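# Carry the spare power supply from shelving to bench

## Task

Take the spare power supply (a slim steel box with a circular fan on one end and gold contacts on the other) off the parts shelving and set it on the work bench. When finished, no box may be lying on the floor, the gripper must have released it and pulled away, the box must stay put without the robot supporting it, and the robot must not have toppled or be left leaning.

## Robot and tools

ROBOT. A Hello Robot Stretch 3 with one arm: a two-wheel base (0.33 m long, 0.34 m wide), a lift that slides up a mast, and a telescoping arm that reaches out to the robot's right side, ending in a wrist with yaw, pitch and roll plus a gripper. The base drives only forward/back or spins in place (pivot at the wheel midpoint, 0.05 m behind the front edge); it cannot slide sideways, so the gripper is moved forward or back by driving. With the arm pulled in and wrist folded, a spin sweeps a 0.28 m radius; an unfolded level wrist reaches past that. Cameras: head_camera and nav_camera ride on the head (aimed by head_pan_rad and head_tilt_rad); wrist_camera rides on the gripper.

FRAMES. Base frame: origin on the floor midway between the drive wheels, x forward, y left, z up. Odometry frame is the base frame where the scene began. hand_pose is reported in the base frame at the closed-fingertip point. Heading is positive leftward, range -3.142 to 3.142.

execute_actions(actions): a list run in order; an empty list only returns the current state and images (one per camera, taken at the end of the call). Each action is {"robot": ..., "steps": n, "until": ...}; steps is 1 to 450 at 30 per second (default 1); {"steps": n} alone waits. If any action is invalid or out of range, the entire call is rejected and nothing runs.
- "base" takes exactly one of: {"translate_m": d}, a straight drive of d metres relative to where the base is when that command begins (positive forward, |d| at most 1); or {"rotate_rad": d}, a spin relative to the current heading (positive counter-clockwise, |d| at most 3.2).
- "joints" takes absolute targets by name; unnamed joints keep their old target. Ranges: lift_m 0 to 1.1 (arm height on mast, m); arm_m 0 to 0.52 (extension, m); wrist_yaw_rad -1.345 to 4.42 (0 along the arm, positive swings toward the front, 3.0 folds over the base); wrist_pitch_rad -1.57 to 0.451 (negative tips fingertips down); wrist_roll_rad -2.911 to 2.911; gripper_m -0.089 to 0.179 (bigger is wider; real fingertip gap is about 0.007 smaller when nearly shut and 0.025 smaller fully open); head_pan_rad -3.953 to 1.73 (0 forward, positive left, -1.57 looks along the arm); head_tilt_rad -1.53 to 0.419 (negative down).
- "contact_limits": {"arm_m": e}, effort percent 1 to 100 at which that arm motion halts with contact_stop; lower is softer, too low halts instantly. Lasts until arm_m's next command.
- "robot" may instead be a list of up to 8 commands executed in sequence, including {"pause_s": s} (s at most 15). The next command begins only when every motion of the previous ended "done" (off_target also counts for base and gripper); otherwise the rest is dropped.
- {"robot": {"stop": true}} brakes everything and clears the queue.
Motions run in parallel and continue across calls and during your thinking. A new command overrides at once and discards the remainder of an older queue.
"until" ends an action early. {"robot": {"status": "ended"}} fires once nothing reads moving and no queue is running (or immediately if the command was refused). Other fields: base_status, queue, queue_left, refusals, and per joint its reading, _goal and _status, written like [">", 0.3] or ["!=", "moving"]. {"any": {"status": "ended"}} fires when any one motion or the queue ends.

SPEED. Full base speed (0.30 m/s, 1.9 rad/s) only when stowed: lift_m under 0.30, arm_m under 0.03, wrist_yaw_rad over 2.54; otherwise 0.10 m/s and 0.63 rad/s.

GRIPPING. Close by commanding gripper_m below the object's width (lower grips harder, but the stall guard may weaken a too-hard squeeze so items slip). Release by opening at least 0.02 beyond where the pads made contact. Neither the reading nor "done" proves an object is held; check images and depth.

AVOID. Fold or unfold the wrist only with lift_m 0.32 to 0.95, wrist_pitch_rad -0.4 and roll near 0; once folded the lift may drop to 0.25. If wrist_yaw_rad is below -0.4, keep pitch at -0.5 or lower. Pushing something rigid with the gripper higher than about 0.45 m can tip the robot; a second push after contact_stop is worse. Never drive while holding or pressing on something fixed, and watch for snagging furniture, especially reversing. If base_tilt shows a lean, back off in small steps, free the gripper, and if still tipped lower lift_m to about 0.2. Avoid drops, slams, and long hard pushes; wrist servos overheat and go limp for 10 s (torque_fault). A loose object may occasionally be nudged by an outside force.

RESULT LINES. base_status shows progress, e.g. moving (translate_m +0.12 of +0.30). joint_goals, joint_status, measured_speeds (units per second). Status words: moving, done, off_target (rested short, may still push), contact_stop (lift/arm hit something and went slack), time_out, stopped, not_commanded, torque_fault. "robot:" gives refusals, queue (idle/running/done/dropped/stopped) and queue_left. on_its_own reports goals the robot changed itself, slack or unpowered joints, loaded motors at rest, and tilt of 3 degrees or more. refused:/dropped: lines name the failing goal, counting from 0; replaced: explains how an overridden motion ended. motor_effort is percent per motor (bracket = peak), with biased noisy readings; positive wheel effort pushes forward. base_odometry counts wheel turns (slip included); turned_by_wheels and turned_by_imu give turning since the last result; base_tilt gives forward/right lean in degrees with a fixed offset up to about 4. lidar_m: 12 distances in metres, 30-degree sectors starting dead ahead going counter-clockwise (4th left, 7th behind, 10th right), scanning a plane 0.17 m up; "-" is nothing seen; misses glass and thin legs. wrist_depth_mm and head_depth_mm are 7x7 median depth grids from top-left (head one is sideways).

zoom_image(camera, region): enlarged crop of head_camera, nav_camera or wrist_camera's latest picture; region [x0, y0, x1, y1] in pixels from top-left, at most 504x504. Image sizes: head 896x504, nav 672x504, wrist 644x364.

finished_scene(scene): ends the given scene number after holding your last command; irreversible. Let all motion finish first, since whatever still moves is braked at the end.

Each tool is called after "Emit:" as name([rows], argument=value, ...), one row to a line, values as JSON.

## Session

Emit:
execute_actions(actions=[])

Scene clock: 0.00 s.
robot.base_odometry: x=+0.000 y=+0.000 heading=+0.000 (m, m, rad; robot's odometry frame)
robot.turned_by_wheels: +0.000 (rad since the last result)
robot.turned_by_imu: +0.000 (rad since the last result)
robot.base_tilt: forward=+0.6 right=+0.5 (deg)
robot.lidar_m: 2.21 1.60 2.35 1.74 1.50 1.50 1.37 2.41 1.99 2.32 1.04 1.04
robot.head_depth_mm: 1793 2316 2307 2304 2306 1045 1049 / 1891 2477 2535 2516 2521 2514 2168 / 1896 2662 2744 2731 2730 2733 2154 / 1921 2916 3069 3082 3083 2939 2139 / 1759 2783 2926 2915 2859 2870 2130 / 1960 2576 2657 2728 2436 2591 2123 / 1969 2426 2418 2444 2394 2428 2101
robot.base_status: not_commanded
robot.joint_positions: lift_m=+0.534 arm_m=+0.003 wrist_yaw_rad=+3.113 wrist_pitch_rad=-0.371 wrist_roll_rad=+0.018 gripper_m=+0.037 head_pan_rad=+0.000 head_tilt_rad=-0.020
robot.joint_goals: lift_m=+0.534 arm_m=+0.003 wrist_yaw_rad=+3.113 wrist_pitch_rad=-0.371 wrist_roll_rad=+0.018 gripper_m=+0.037 head_pan_rad=+0.000 head_tilt_rad=-0.020
robot.joint_status: lift_m=not_commanded arm_m=not_commanded wrist_yaw_rad=not_commanded wrist_pitch_rad=not_commanded wrist_roll_rad=not_commanded gripper_m=not_commanded head_pan_rad=not_commanded head_tilt_rad=not_commanded
robot.measured_speeds: translate_m=+0.000 rotate_rad=+0.000 lift_m=+0.000 arm_m=+0.000 wrist_yaw_rad=+0.000 wrist_pitch_rad=+0.000 wrist_roll_rad=+0.000 head_pan_rad=+0.000 head_tilt_rad=+0.000
robot: refusals=0 queue=idle queue_left=0
robot.motor_effort: left_wheel=+1 right_wheel=+0 lift_m=+30 arm_m=+0 wrist_yaw_rad=+1 wrist_pitch_rad=+4 wrist_roll_rad=+0 gripper_m=-1 head_pan_rad=+0 head_tilt_rad=+2 (%)
robot.hand_pose: x=-0.0148 y=+0.0820 z=+0.5575 quat_wxyz=(+0.142, +0.703, +0.120, +0.687) (m; robot's base frame)
robot.wrist_depth_mm: - - - - - - - / - - - - - - - / - - - - - - - / - - - - - - - / - - - - - - - / 903 895 - 905 943 930 935 / 770 751 - 794 760 787 784
pictures: head_camera (sideways: a quarter turn clockwise sets it upright), nav_camera (sideways: a quarter turn counterclockwise sets it upright), wrist_camera
Images, in order (width x height): head_camera 896x504, nav_camera 672x504, wrist_camera 644x364.

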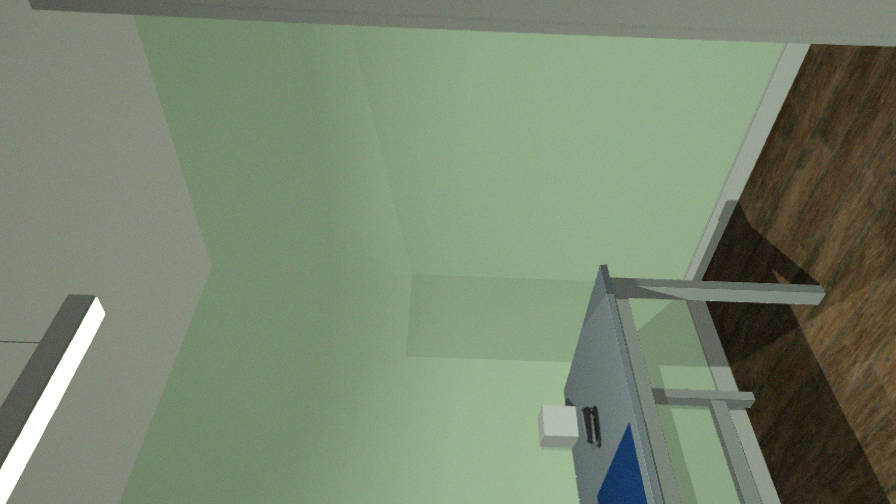

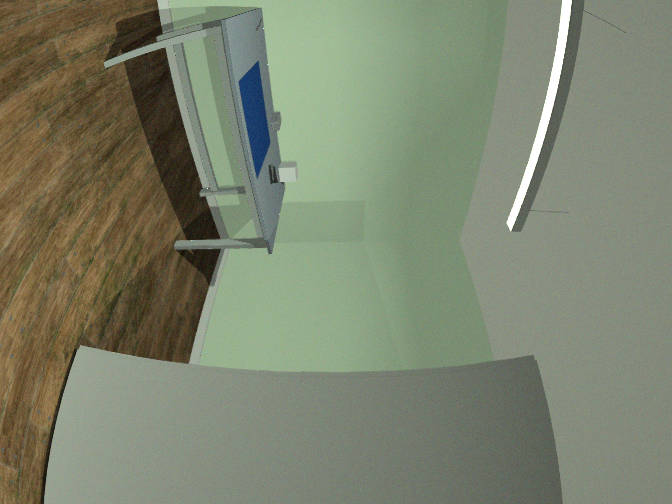

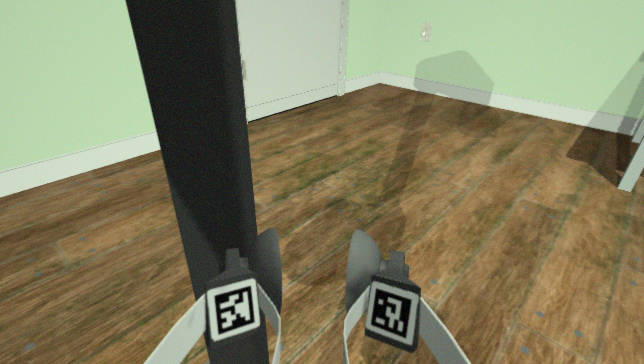

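Emit:
execute_actions([
  {"robot":{"joints":{"head_pan_rad":-1.0,"head_tilt_rad":-0.3,"lift_m":0.28}},"steps":120,"until":{"robot":{"status":"ended"}}},
])

Emit:
execute_actions([
  {"robot":{"joints":{"head_pan_rad":-2.4,"head_tilt_rad":-0.3}},"steps":120,"until":{"robot":{"status":"ended"}}},
])

Scene clock: 14.77 s.
robot.base_odometry: x=+0.000 y=+0.000 heading=+0.000 (m, m, rad; robot's odometry frame)
robot.turned_by_wheels: +0.000 (rad since the last result)
robot.turned_by_imu: +0.000 (rad since the last result)
robot.base_tilt: forward=+0.6 right=+0.5 (deg)
robot.lidar_m: 2.21 1.60 2.35 1.75 1.50 1.50 1.38 2.41 1.99 2.33 1.04 1.04
robot.head_depth_mm: 2074 2210 2378 2524 2618 1966 1530 / 933 991 1049 1123 1206 1753 1494 / 915 964 1022 1082 1165 1237 1344 / 892 945 993 1062 1129 1205 1300 / 879 920 978 1038 1096 1175 1261 / 856 900 950 1005 1074 1145 1219 / 841 887 931 981 1050 1112 1190
robot.base_status: not_commanded
robot.joint_positions: lift_m=+0.280 arm_m=+0.003 wrist_yaw_rad=+3.113 wrist_pitch_rad=-0.372 wrist_roll_rad=+0.018 gripper_m=+0.037 head_pan_rad=-0.993 head_tilt_rad=-0.296
robot.joint_goals: lift_m=+0.280 arm_m=+0.003 wrist_yaw_rad=+3.113 wrist_pitch_rad=-0.372 wrist_roll_rad=+0.018 gripper_m=+0.037 head_pan_rad=-1.000 head_tilt_rad=-0.300
robot.joint_status: lift_m=done arm_m=not_commanded wrist_yaw_rad=not_commanded wrist_pitch_rad=not_commanded wrist_roll_rad=not_commanded gripper_m=not_commanded head_pan_rad=done head_tilt_rad=done
robot.measured_speeds: translate_m=+0.000 rotate_rad=+0.000 lift_m=+0.000 arm_m=+0.000 wrist_yaw_rad=+0.000 wrist_pitch_rad=+0.000 wrist_roll_rad=+0.000 head_pan_rad=+0.000 head_tilt_rad=+0.000
robot: refusals=0 queue=done queue_left=0
robot.motor_effort: left_wheel=+1(0) right_wheel=+0(0) lift_m=+25(28) arm_m=+0(0) wrist_yaw_rad=+1(0) wrist_pitch_rad=+4(4) wrist_roll_rad=+0(0) gripper_m=+0(0) head_pan_rad=-2(40) head_tilt_rad=-2(29) (%)
robot.hand_pose: x=-0.0148 y=+0.0819 z=+0.3032 quat_wxyz=(+0.142, +0.703, +0.120, +0.687) (m; robot's base frame)
robot.wrist_depth_mm: - - - - - - - / - - - - - - - / - - - - - - - / 844 851 855 872 860 874 871 / 647 665 - 674 678 679 704 / 544 555 - 562 570 568 567 / 470 485 - - 461 483 490
pictures: head_camera (sideways: a quarter turn clockwise sets it upright), nav_camera (sideways: a quarter turn counterclockwise sets it upright), wrist_camera
Images, in order (width x height): head_camera 896x504, nav_camera 672x504, wrist_camera 644x364.

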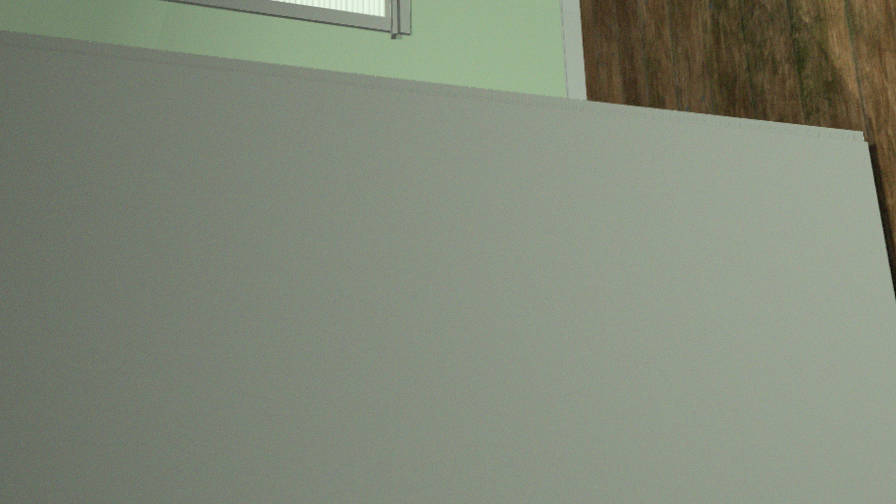

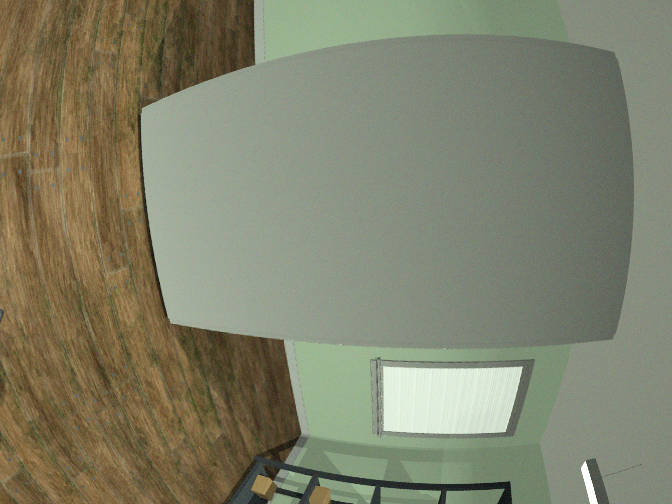

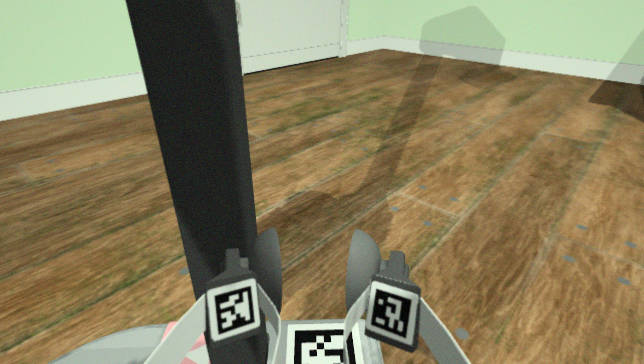

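Scene clock: 16.00 s.
robot.base_odometry: x=+0.000 y=+0.000 heading=+0.000 (m, m, rad; robot's odometry frame)
robot.turned_by_wheels: +0.000 (rad since the last result)
robot.turned_by_imu: +0.000 (rad since the last result)
robot.base_tilt: forward=+0.6 right=+0.5 (deg)
robot.lidar_m: 2.21 1.60 2.35 1.75 1.50 1.50 1.37 2.41 1.99 2.33 1.03 1.04
robot.head_depth_mm: 2106 2197 2342 2487 2619 1962 1530 / 2111 2221 2339 2513 2581 1966 1523 / 2108 2204 2328 2497 2551 1935 1526 / 2070 2170 2314 2424 2539 1933 1516 / 2072 2207 2309 2454 2525 1904 1505 / 2047 2189 2273 2444 2495 1924 1507 / 2008 2112 2173 2324 2263 1904 1503
robot.base_status: not_commanded
robot.joint_positions: lift_m=+0.280 arm_m=+0.003 wrist_yaw_rad=+3.113 wrist_pitch_rad=-0.372 wrist_roll_rad=+0.018 gripper_m=+0.037 head_pan_rad=-2.393 head_tilt_rad=-0.296
robot.joint_goals: lift_m=+0.280 arm_m=+0.003 wrist_yaw_rad=+3.113 wrist_pitch_rad=-0.372 wrist_roll_rad=+0.018 gripper_m=+0.037 head_pan_rad=-2.400 head_tilt_rad=-0.300
robot.joint_status: lift_m=done arm_m=not_commanded wrist_yaw_rad=not_commanded wrist_pitch_rad=not_commanded wrist_roll_rad=not_commanded gripper_m=not_commanded head_pan_rad=done head_tilt_rad=done
robot.measured_speeds: translate_m=+0.000 rotate_rad=+0.000 lift_m=+0.000 arm_m=+0.000 wrist_yaw_rad=+0.000 wrist_pitch_rad=+0.000 wrist_roll_rad=+0.000 head_pan_rad=+0.000 head_tilt_rad=+0.000
robot: refusals=0 queue=done queue_left=0
robot.motor_effort: left_wheel=+1(1) right_wheel=+0(0) lift_m=+26(26) arm_m=+0(0) wrist_yaw_rad=+1(0) wrist_pitch_rad=+4(4) wrist_roll_rad=+0(0) gripper_m=+1(0) head_pan_rad=-3(40) head_tilt_rad=-1(2) (%)
robot.hand_pose: x=-0.0148 y=+0.0819 z=+0.3032 quat_wxyz=(+0.142, +0.703, +0.120, +0.687) (m; robot's base frame)
robot.wrist_depth_mm: - - - - - - - / - - - - - - - / - - - - - - - / 826 836 856 849 865 867 854 / 650 659 - 676 666 688 698 / 545 541 - 550 574 566 572 / 469 494 - - 456 485 487
pictures: head_camera (sideways: a quarter turn clockwise sets it upright), nav_camera (sideways: a quarter turn counterclockwise sets it upright), wrist_camera
Images, in order (width x height): head_camera 896x504, nav_camera 672x504, wrist_camera 644x364.

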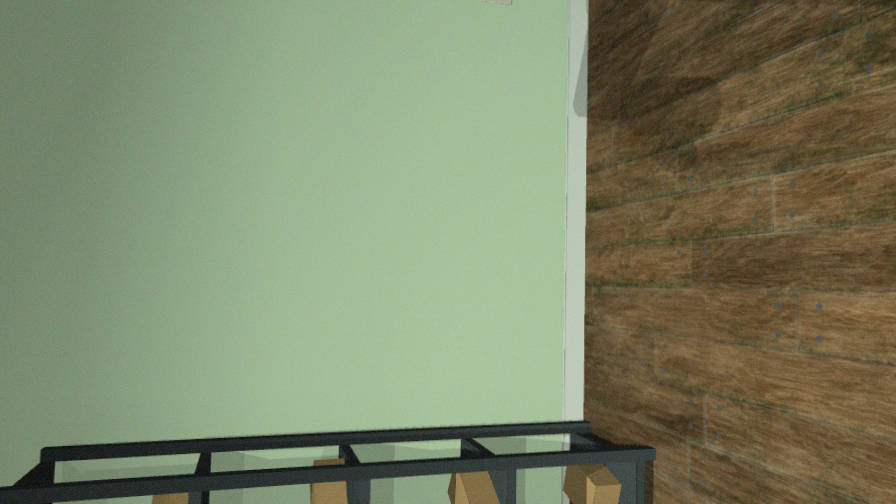

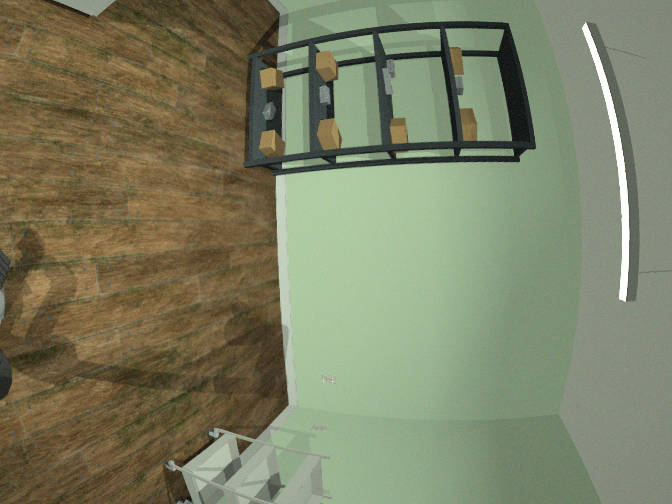

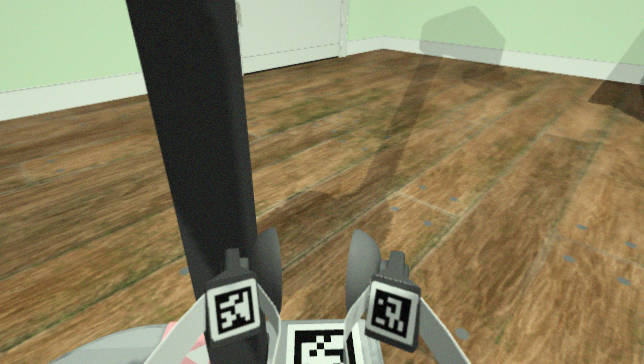

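Emit:
execute_actions([
  {"robot":{"joints":{"head_pan_rad":-1.95,"head_tilt_rad":-0.25}},"steps":120,"until":{"robot":{"status":"ended"}}},
])

Scene clock: 24.43 s.
robot.base_odometry: x=+0.000 y=+0.000 heading=+0.000 (m, m, rad; robot's odometry frame)
robot.turned_by_wheels: +0.000 (rad since the last result)
robot.turned_by_imu: +0.000 (rad since the last result)
robot.base_tilt: forward=+0.6 right=+0.6 (deg)
robot.lidar_m: 2.20 1.60 2.35 1.75 1.50 1.50 1.37 2.41 1.98 2.33 1.04 1.04
robot.head_depth_mm: 2037 2070 2195 2302 2422 2057 1593 / 2112 2185 2263 2403 2481 2048 1588 / 2123 2194 2311 2407 2511 2052 1569 / 2207 2355 2459 2577 2407 2027 1564 / 2354 2420 2520 2641 2586 2000 1571 / 2433 2545 2679 2777 2522 2020 1558 / 2610 2736 2884 3051 2798 1983 1543
robot.base_status: not_commanded
robot.joint_positions: lift_m=+0.280 arm_m=+0.003 wrist_yaw_rad=+3.113 wrist_pitch_rad=-0.372 wrist_roll_rad=+0.018 gripper_m=+0.037 head_pan_rad=-1.957 head_tilt_rad=-0.261
robot.joint_goals: lift_m=+0.280 arm_m=+0.003 wrist_yaw_rad=+3.113 wrist_pitch_rad=-0.372 wrist_roll_rad=+0.018 gripper_m=+0.037 head_pan_rad=-1.950 head_tilt_rad=-0.250
robot.joint_status: lift_m=done arm_m=not_commanded wrist_yaw_rad=not_commanded wrist_pitch_rad=not_commanded wrist_roll_rad=not_commanded gripper_m=not_commanded head_pan_rad=done head_tilt_rad=done
robot.measured_speeds: translate_m=+0.000 rotate_rad=+0.000 lift_m=+0.000 arm_m=+0.000 wrist_yaw_rad=+0.000 wrist_pitch_rad=+0.000 wrist_roll_rad=+0.000 head_pan_rad=+0.000 head_tilt_rad=+0.000
robot: refusals=0 queue=done queue_left=0
robot.motor_effort: left_wheel=+1(0) right_wheel=+0(0) lift_m=+25(26) arm_m=+0(0) wrist_yaw_rad=+1(0) wrist_pitch_rad=+4(4) wrist_roll_rad=+0(0) gripper_m=+0(0) head_pan_rad=+3(29) head_tilt_rad=+6(11) (%)
robot.hand_pose: x=-0.0148 y=+0.0819 z=+0.3032 quat_wxyz=(+0.142, +0.703, +0.120, +0.687) (m; robot's base frame)
robot.wrist_depth_mm: - - - - - - - / - - - - - - - / - - - - - - - / 834 832 887 852 913 891 908 / 665 657 - 682 689 708 705 / 544 558 - 549 578 562 571 / 471 508 - - 461 481 484
pictures: head_camera (sideways: a quarter turn clockwise sets it upright), nav_camera (sideways: a quarter turn counterclockwise sets it upright), wrist_camera
Images, in order (width x height): head_camera 896x504, nav_camera 672x504, wrist_camera 644x364.

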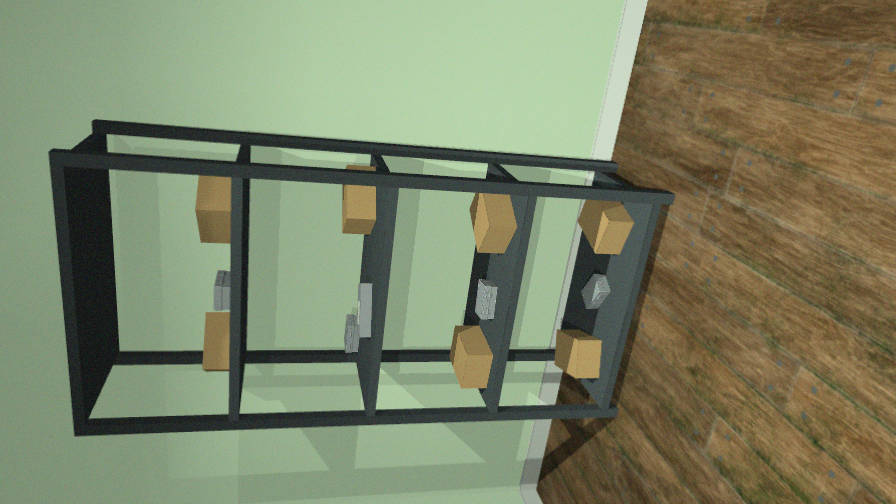

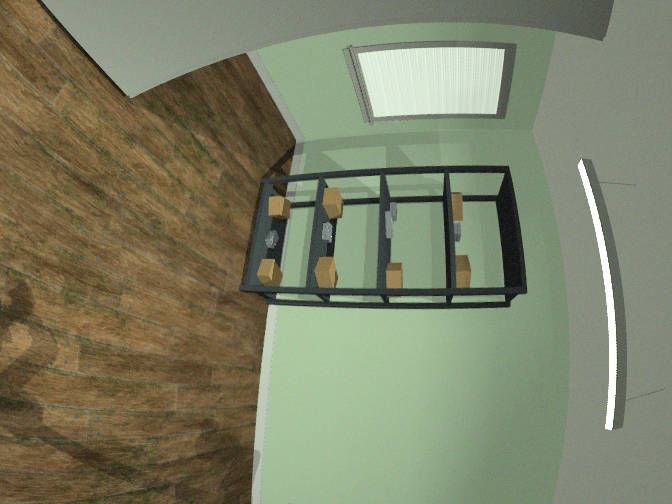

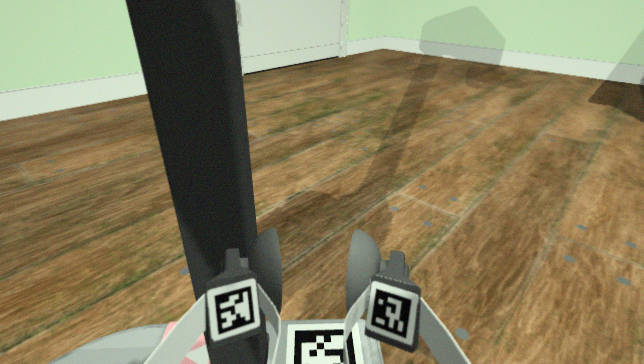

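Emit:
zoom_image(camera="head_camera", region=[180, 220, 640, 400])

Region (180, 220, 640, 400) of head_camera's 896x504 image, scaled by 1.096, with more detail than that image has; it fills the top 197 rows of this view, and the rest is white.

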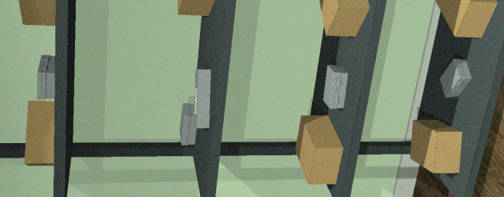

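Emit:
execute_actions([
  {"robot":[{"base":{"rotate_rad":-1.725},"joints":{"head_pan_rad":-1.57,"head_tilt_rad":-0.4}},{"base":{"translate_m":1.0}},{"base":{"translate_m":0.6}},{"base":{"rotate_rad":0.895}}],"steps":450,"until":{"robot":{"status":"ended"}}},
])

Scene clock: 69.50 s.
robot.base_odometry: x=-0.246 y=-1.581 heading=-0.830 (m, m, rad; robot's odometry frame)
robot.turned_by_wheels: -0.830 (rad since the last result)
robot.turned_by_imu: -0.835 (rad since the last result)
robot.base_tilt: forward=+0.6 right=+0.5 (deg)
robot.lidar_m: 1.32 1.13 0.80 0.77 3.02 2.57 2.02 1.65 0.72 0.74 0.75 1.39
robot.head_depth_mm: 619 965 1037 848 1271 1384 875 / 631 990 1039 805 1205 932 864 / 645 987 1043 829 1248 931 878 / 659 981 1065 818 1239 1021 873 / 675 979 1052 753 1243 957 871 / 697 978 1055 710 1219 1011 867 / 716 972 1035 745 1213 943 853
robot.base_status: done (rotate_rad +0.8949 of +0.8950)
robot.joint_positions: lift_m=+0.280 arm_m=+0.003 wrist_yaw_rad=+3.113 wrist_pitch_rad=-0.372 wrist_roll_rad=+0.018 gripper_m=+0.037 head_pan_rad=-1.577 head_tilt_rad=-0.396
robot.joint_goals: lift_m=+0.280 arm_m=+0.003 wrist_yaw_rad=+3.113 wrist_pitch_rad=-0.372 wrist_roll_rad=+0.018 gripper_m=+0.037 head_pan_rad=-1.570 head_tilt_rad=-0.400
robot.joint_status: lift_m=done arm_m=not_commanded wrist_yaw_rad=not_commanded wrist_pitch_rad=not_commanded wrist_roll_rad=not_commanded gripper_m=not_commanded head_pan_rad=done head_tilt_rad=done
robot.measured_speeds: translate_m=+0.000 rotate_rad=+0.000 lift_m=+0.000 arm_m=+0.000 wrist_yaw_rad=+0.000 wrist_pitch_rad=+0.000 wrist_roll_rad=+0.000 head_pan_rad=+0.000 head_tilt_rad=+0.000
robot: refusals=0 queue=done queue_left=0
robot.motor_effort: left_wheel=-1(9) right_wheel=+1(9) lift_m=+25(26) arm_m=+0(0) wrist_yaw_rad=+1(1) wrist_pitch_rad=+4(4) wrist_roll_rad=+0(0) gripper_m=+0(0) head_pan_rad=+3(28) head_tilt_rad=-2(16) (%)
robot.hand_pose: x=-0.0148 y=+0.0819 z=+0.3032 quat_wxyz=(+0.142, +0.703, +0.120, +0.687) (m; robot's base frame)
robot.wrist_depth_mm: - - - - 764 805 808 / - - - - 852 851 877 / - - - - 913 905 945 / 841 847 863 871 856 854 888 / 662 674 - 667 677 693 712 / 544 559 - 557 569 562 574 / 469 504 - - 459 478 477
pictures: head_camera (sideways: a quarter turn clockwise sets it upright), nav_camera (sideways: a quarter turn counterclockwise sets it upright), wrist_camera
Images, in order (width x height): head_camera 896x504, nav_camera 672x504, wrist_camera 644x364.

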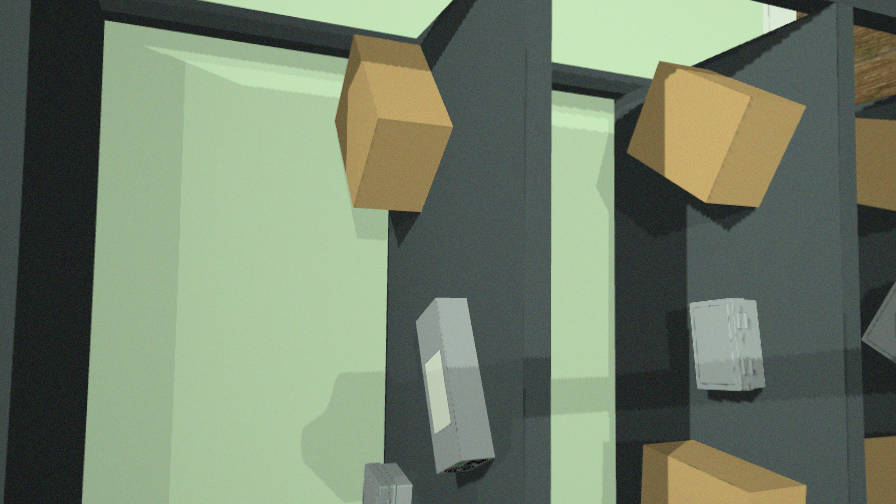

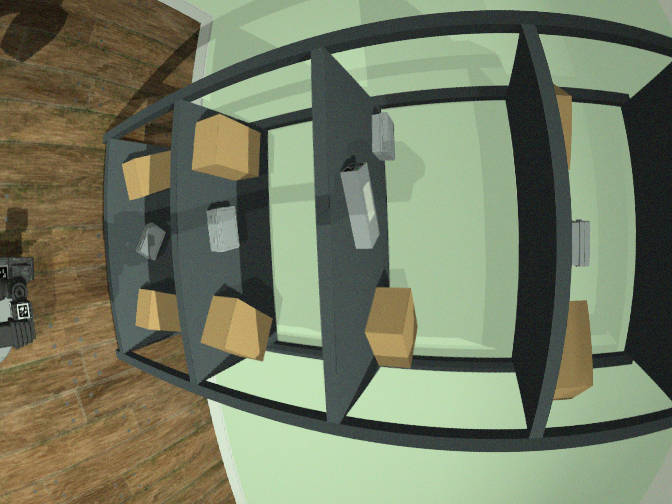

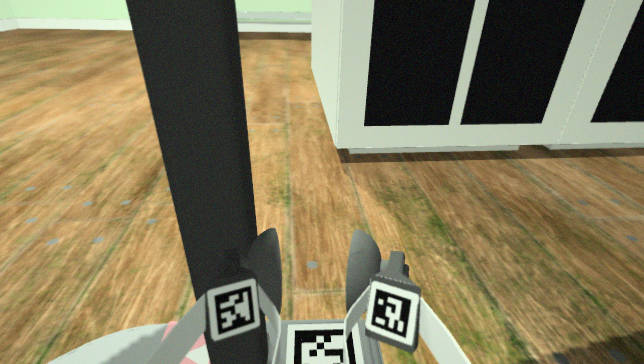

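Emit:
execute_actions([
  {"robot":[{"base":{"rotate_rad":-1.57}},{"base":{"translate_m":0.16}},{"base":{"rotate_rad":1.57}},{"joints":{"lift_m":0.9,"wrist_pitch_rad":-0.4,"head_tilt_rad":-0.5}},{"joints":{"wrist_yaw_rad":1.8,"gripper_m":0.15}},{"joints":{"lift_m":1.09,"wrist_pitch_rad":-0.8}}],"steps":450,"until":{"robot":{"status":"ended"}}},
  {"steps":300,"until":{"robot":{"status":"ended"}}},
])

Scene clock: 156.70 s.
robot.base_odometry: x=-0.364 y=-1.689 heading=-0.830 (m, m, rad; robot's odometry frame)
robot.turned_by_wheels: +0.000 (rad since the last result)
robot.turned_by_imu: -0.001 (rad since the last result)
robot.base_tilt: forward=+0.6 right=+0.5 (deg)
robot.lidar_m: 1.33 1.36 0.97 0.93 3.59 2.55 2.02 1.41 0.58 0.59 0.60 0.65
robot.head_depth_mm: 784 826 - - - - 777 / 783 825 - - - - - / 779 825 - - - - - / 777 841 907 - 1054 - - / 773 839 897 601 538 985 - / 772 834 889 586 535 983 - / 764 834 887 558 532 - -
robot.base_status: done (rotate_rad +1.5699 of +1.5700)
robot.joint_positions: lift_m=+1.090 arm_m=+0.003 wrist_yaw_rad=+1.803 wrist_pitch_rad=-0.807 wrist_roll_rad=+0.018 gripper_m=+0.150 head_pan_rad=-1.577 head_tilt_rad=-0.494
robot.joint_goals: lift_m=+1.090 arm_m=+0.003 wrist_yaw_rad=+1.800 wrist_pitch_rad=-0.800 wrist_roll_rad=+0.018 gripper_m=+0.150 head_pan_rad=-1.570 head_tilt_rad=-0.500
robot.joint_status: lift_m=done arm_m=not_commanded wrist_yaw_rad=done wrist_pitch_rad=done wrist_roll_rad=not_commanded gripper_m=done head_pan_rad=done head_tilt_rad=done
robot.measured_speeds: translate_m=+0.000 rotate_rad=+0.000 lift_m=+0.000 arm_m=+0.000 wrist_yaw_rad=+0.000 wrist_pitch_rad=+0.000 wrist_roll_rad=+0.000 head_pan_rad=+0.000 head_tilt_rad=+0.000
robot: refusals=0 queue=done queue_left=0
robot.motor_effort: left_wheel=+0(10) right_wheel=+1(7) lift_m=+35(38) arm_m=-1(1) wrist_yaw_rad=-4(5) wrist_pitch_rad=+2(3) wrist_roll_rad=+0(0) gripper_m=+0(96) head_pan_rad=+3(3) head_tilt_rad=-2(15) (%)
robot.hand_pose: x=+0.1341 y=-0.1113 z=+1.0267 quat_wxyz=(+0.620, +0.685, -0.191, +0.331) (m; robot's base frame)
robot.wrist_depth_mm: - - - - - - - / - - - - - - - / - - - - - - 533 / - - - - - - - / - - - - - 772 - / - - - - - - 580 / - - - - - - 553
pictures: head_camera (sideways: a quarter turn clockwise sets it upright), nav_camera (sideways: a quarter turn counterclockwise sets it upright), wrist_camera
Images, in order (width x height): head_camera 896x504, nav_camera 672x504, wrist_camera 644x364.

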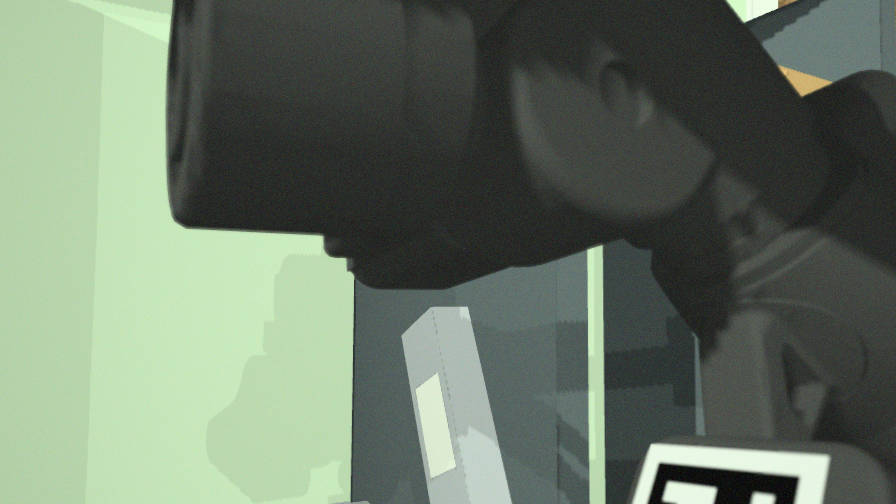

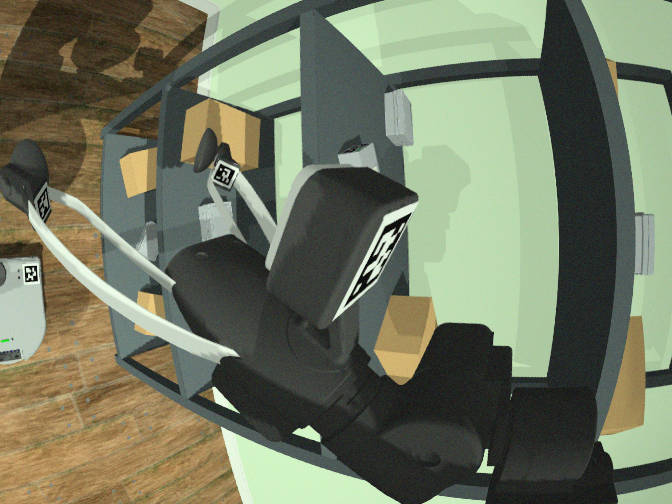

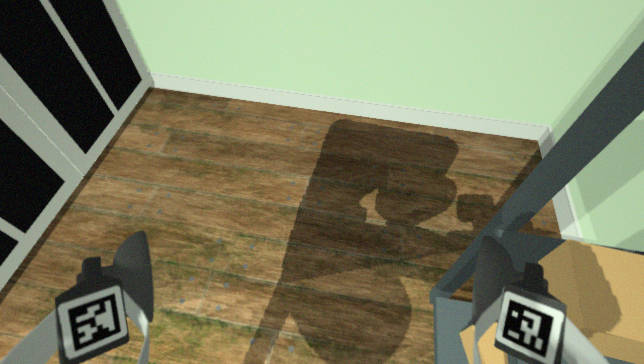

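Emit:
execute_actions([
  {"robot":{"joints":{"arm_m":0.27,"lift_m":1.1},"contact_limits":{"arm_m":15}},"steps":200,"until":{"robot":{"status":"ended"}}},
])

Scene clock: 168.43 s.
robot.base_odometry: x=-0.364 y=-1.689 heading=-0.830 (m, m, rad; robot's odometry frame)
robot.turned_by_wheels: +0.000 (rad since the last result)
robot.turned_by_imu: +0.000 (rad since the last result)
robot.base_tilt: forward=+0.6 right=+0.5 (deg)
robot.lidar_m: 1.32 1.36 0.97 0.93 3.61 2.57 2.02 1.41 0.58 0.59 0.60 0.65
robot.head_depth_mm: 766 862 740 673 553 1035 779 / 761 860 724 654 549 817 755 / 771 - 706 659 544 865 772 / 773 835 - 620 543 926 768 / 769 837 884 - 540 901 763 / 770 837 872 592 537 919 761 / 767 831 885 588 510 847 759
robot.base_status: done (rotate_rad +1.5699 of +1.5700)
robot.joint_positions: lift_m=+1.100 arm_m=+0.270 wrist_yaw_rad=+1.802 wrist_pitch_rad=-0.808 wrist_roll_rad=+0.018 gripper_m=+0.150 head_pan_rad=-1.577 head_tilt_rad=-0.494
robot.joint_goals: lift_m=+1.100 arm_m=+0.270 wrist_yaw_rad=+1.800 wrist_pitch_rad=-0.800 wrist_roll_rad=+0.018 gripper_m=+0.150 head_pan_rad=-1.570 head_tilt_rad=-0.500
robot.joint_status: lift_m=done arm_m=done wrist_yaw_rad=done wrist_pitch_rad=done wrist_roll_rad=not_commanded gripper_m=done head_pan_rad=done head_tilt_rad=done
robot.measured_speeds: translate_m=+0.000 rotate_rad=+0.000 lift_m=+0.000 arm_m=+0.000 wrist_yaw_rad=+0.000 wrist_pitch_rad=+0.000 wrist_roll_rad=+0.000 head_pan_rad=+0.000 head_tilt_rad=+0.000
robot: refusals=0 queue=done queue_left=0
robot.motor_effort: left_wheel=+0(1) right_wheel=+1(1) lift_m=+35(34) arm_m=+4(4) wrist_yaw_rad=-3(4) wrist_pitch_rad=+2(2) wrist_roll_rad=+0(0) gripper_m=+1(0) head_pan_rad=+3(3) head_tilt_rad=-3(2) (%)
robot.contact_limits: arm_m 15 (drawing in: default 19, maximum 31; extending or still: default 27, maximum 44)
robot.hand_pose: x=+0.1341 y=-0.3782 z=+1.0366 quat_wxyz=(+0.620, +0.685, -0.191, +0.331) (m; robot's base frame)
robot.wrist_depth_mm: - - - - - 364 365 / - - - - 492 315 315 / - - - - 571 277 278 / - - - - 663 245 198 / - - - - 624 220 183 / - - - - 583 - 182 / - - - - 604 183 179
pictures: head_camera (sideways: a quarter turn clockwise sets it upright), nav_camera (sideways: a quarter turn counterclockwise sets it upright), wrist_camera
Images, in order (width x height): head_camera 896x504, nav_camera 672x504, wrist_camera 644x364.

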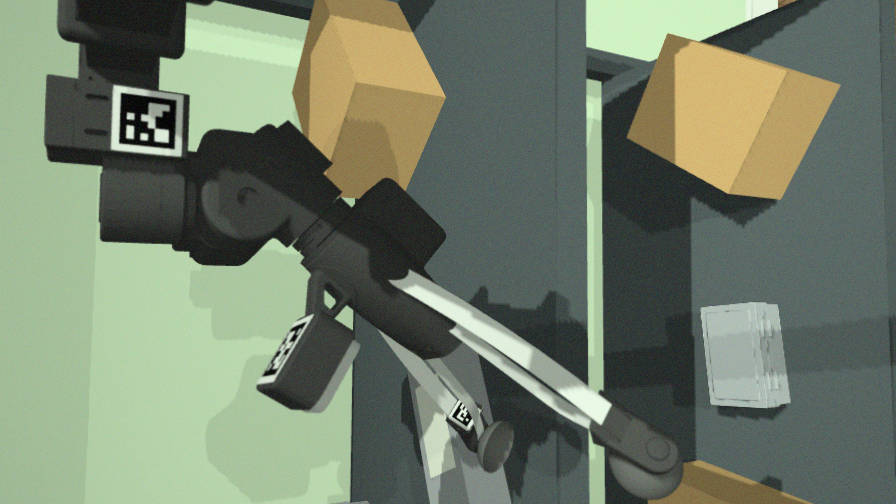

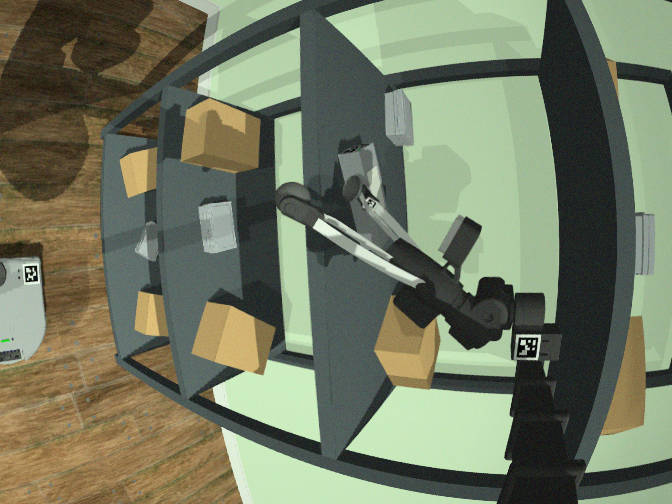

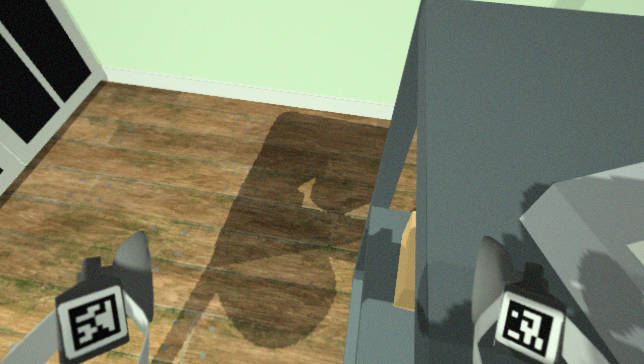

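Emit:
execute_actions([
  {"robot":[{"joints":{"wrist_pitch_rad":-0.45}},{"joints":{"arm_m":0.42},"contact_limits":{"arm_m":15}}],"steps":200,"until":{"robot":{"status":"ended"}}},
])

Scene clock: 180.40 s.
robot.base_odometry: x=-0.364 y=-1.689 heading=-0.830 (m, m, rad; robot's odometry frame)
robot.turned_by_wheels: +0.000 (rad since the last result)
robot.turned_by_imu: +0.000 (rad since the last result)
robot.base_tilt: forward=+0.6 right=+0.5 (deg)
robot.lidar_m: 1.32 1.36 0.97 0.93 3.58 2.56 2.02 1.41 0.58 0.59 0.60 0.65
robot.head_depth_mm: 766 871 739 674 553 1036 777 / 772 859 726 656 548 817 755 / 767 - 789 663 546 868 775 / 775 828 892 655 541 928 769 / 771 825 883 600 538 895 767 / 769 833 893 578 536 922 766 / 771 832 888 554 533 870 763
robot.base_status: done (rotate_rad +1.5699 of +1.5700)
robot.joint_positions: lift_m=+1.100 arm_m=+0.420 wrist_yaw_rad=+1.802 wrist_pitch_rad=-0.471 wrist_roll_rad=+0.018 gripper_m=+0.150 head_pan_rad=-1.577 head_tilt_rad=-0.494
robot.joint_goals: lift_m=+1.100 arm_m=+0.420 wrist_yaw_rad=+1.800 wrist_pitch_rad=-0.450 wrist_roll_rad=+0.018 gripper_m=+0.150 head_pan_rad=-1.570 head_tilt_rad=-0.500
robot.joint_status: lift_m=done arm_m=done wrist_yaw_rad=done wrist_pitch_rad=done wrist_roll_rad=not_commanded gripper_m=done head_pan_rad=done head_tilt_rad=done
robot.measured_speeds: translate_m=+0.000 rotate_rad=+0.000 lift_m=+0.000 arm_m=+0.000 wrist_yaw_rad=+0.000 wrist_pitch_rad=+0.000 wrist_roll_rad=+0.000 head_pan_rad=+0.000 head_tilt_rad=+0.000
robot: refusals=0 queue=done queue_left=0
robot.motor_effort: left_wheel=-1(1) right_wheel=+2(1) lift_m=+35(35) arm_m=+4(1) wrist_yaw_rad=-3(3) wrist_pitch_rad=+6(6) wrist_roll_rad=+0(0) gripper_m=+0(1) head_pan_rad=+4(3) head_tilt_rad=-1(2) (%)
robot.contact_limits: arm_m 15 (drawing in: default 19, maximum 31; extending or still: default 27, maximum 44)
robot.hand_pose: x=+0.1903 y=-0.5149 z=+1.1008 quat_wxyz=(+0.554, +0.645, -0.302, +0.431) (m; robot's base frame)
robot.wrist_depth_mm: - - - - - - 703 / - - - - - - 673 / - - - - - - 675 / - - - 408 408 414 366 / - - - 334 342 338 322 / - - - 284 286 - 289 / - - 252 210 209 242 255
pictures: head_camera (sideways: a quarter turn clockwise sets it upright), nav_camera (sideways: a quarter turn counterclockwise sets it upright), wrist_camera
Images, in order (width x height): head_camera 896x504, nav_camera 672x504, wrist_camera 644x364.

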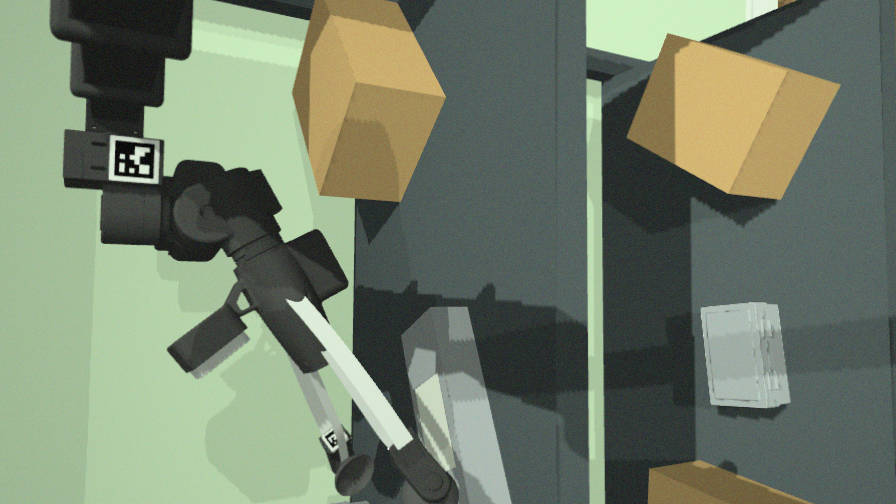

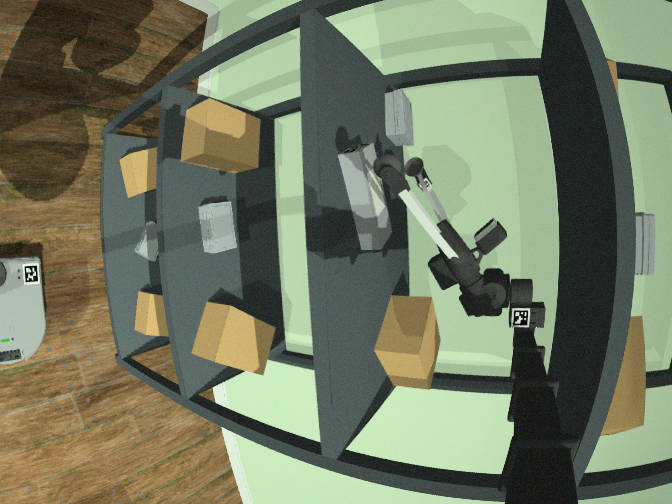

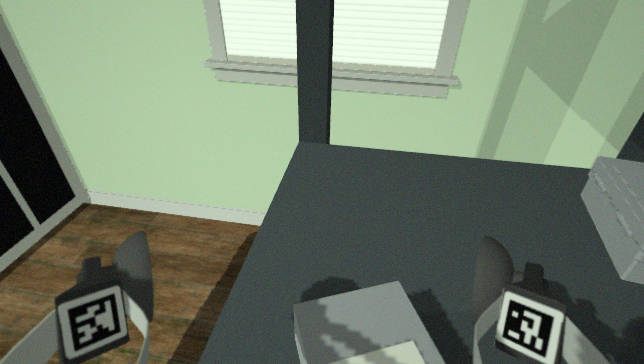

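Emit:
execute_actions([
  {"robot":[{"joints":{"wrist_yaw_rad":2.0,"arm_m":0.48},"contact_limits":{"arm_m":15}},{"joints":{"wrist_pitch_rad":-0.7}}],"steps":200,"until":{"robot":{"status":"ended"}}},
])

Scene clock: 194.27 s.
robot.base_odometry: x=-0.364 y=-1.689 heading=-0.830 (m, m, rad; robot's odometry frame)
robot.turned_by_wheels: +0.000 (rad since the last result)
robot.turned_by_imu: +0.000 (rad since the last result)
robot.base_tilt: forward=+0.6 right=+0.6 (deg)
robot.lidar_m: 1.32 1.36 0.97 0.93 3.59 2.55 2.02 1.42 0.58 0.59 0.60 0.65
robot.head_depth_mm: 769 870 739 673 553 1043 779 / 773 863 724 656 548 815 753 / 767 860 891 659 545 860 772 / 775 839 895 657 540 926 769 / 774 829 882 600 538 901 761 / 767 838 895 592 535 925 760 / 766 834 885 557 531 870 762
robot.base_status: done (rotate_rad +1.5699 of +1.5700)
robot.joint_positions: lift_m=+1.100 arm_m=+0.480 wrist_yaw_rad=+1.997 wrist_pitch_rad=-0.708 wrist_roll_rad=+0.018 gripper_m=+0.150 head_pan_rad=-1.577 head_tilt_rad=-0.494
robot.joint_goals: lift_m=+1.100 arm_m=+0.480 wrist_yaw_rad=+2.000 wrist_pitch_rad=-0.700 wrist_roll_rad=+0.018 gripper_m=+0.150 head_pan_rad=-1.570 head_tilt_rad=-0.500
robot.joint_status: lift_m=done arm_m=done wrist_yaw_rad=done wrist_pitch_rad=done wrist_roll_rad=not_commanded gripper_m=done head_pan_rad=done head_tilt_rad=done
robot.measured_speeds: translate_m=+0.000 rotate_rad=+0.000 lift_m=+0.000 arm_m=+0.000 wrist_yaw_rad=+0.000 wrist_pitch_rad=+0.000 wrist_roll_rad=+0.000 head_pan_rad=+0.000 head_tilt_rad=+0.000
robot: refusals=0 queue=done queue_left=0
robot.motor_effort: left_wheel=-2(1) right_wheel=+1(2) lift_m=+34(35) arm_m=+4(3) wrist_yaw_rad=+3(3) wrist_pitch_rad=+2(7) wrist_roll_rad=+0(0) gripper_m=+0(1) head_pan_rad=+4(2) head_tilt_rad=-3(2) (%)
robot.contact_limits: arm_m 15 (drawing in: default 19, maximum 31; extending or still: default 27, maximum 44)
robot.hand_pose: x=+0.1417 y=-0.5508 z=+1.0535 quat_wxyz=(+0.564, +0.694, -0.158, +0.418) (m; robot's base frame)
robot.wrist_depth_mm: - - - - - - 962 / - - - 383 379 384 385 / - - - 320 321 324 325 / - - 282 223 269 282 283 / - - 242 198 207 249 248 / - 216 218 177 180 - 223 / - 194 198 159 160 196 203
pictures: head_camera (sideways: a quarter turn clockwise sets it upright), nav_camera (sideways: a quarter turn counterclockwise sets it upright), wrist_camera
Images, in order (width x height): head_camera 896x504, nav_camera 672x504, wrist_camera 644x364.

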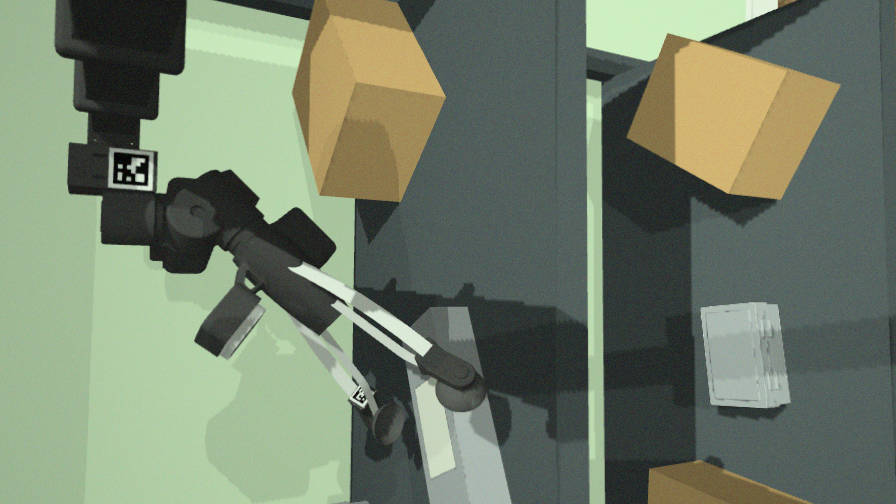

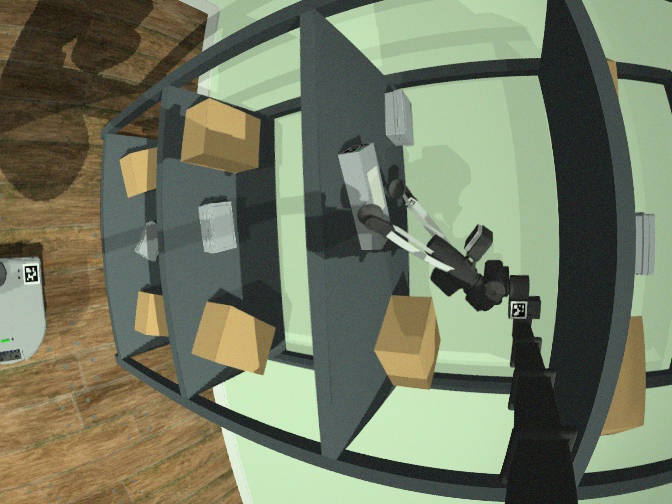

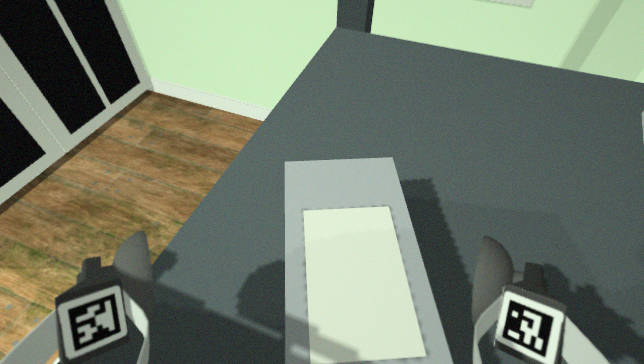

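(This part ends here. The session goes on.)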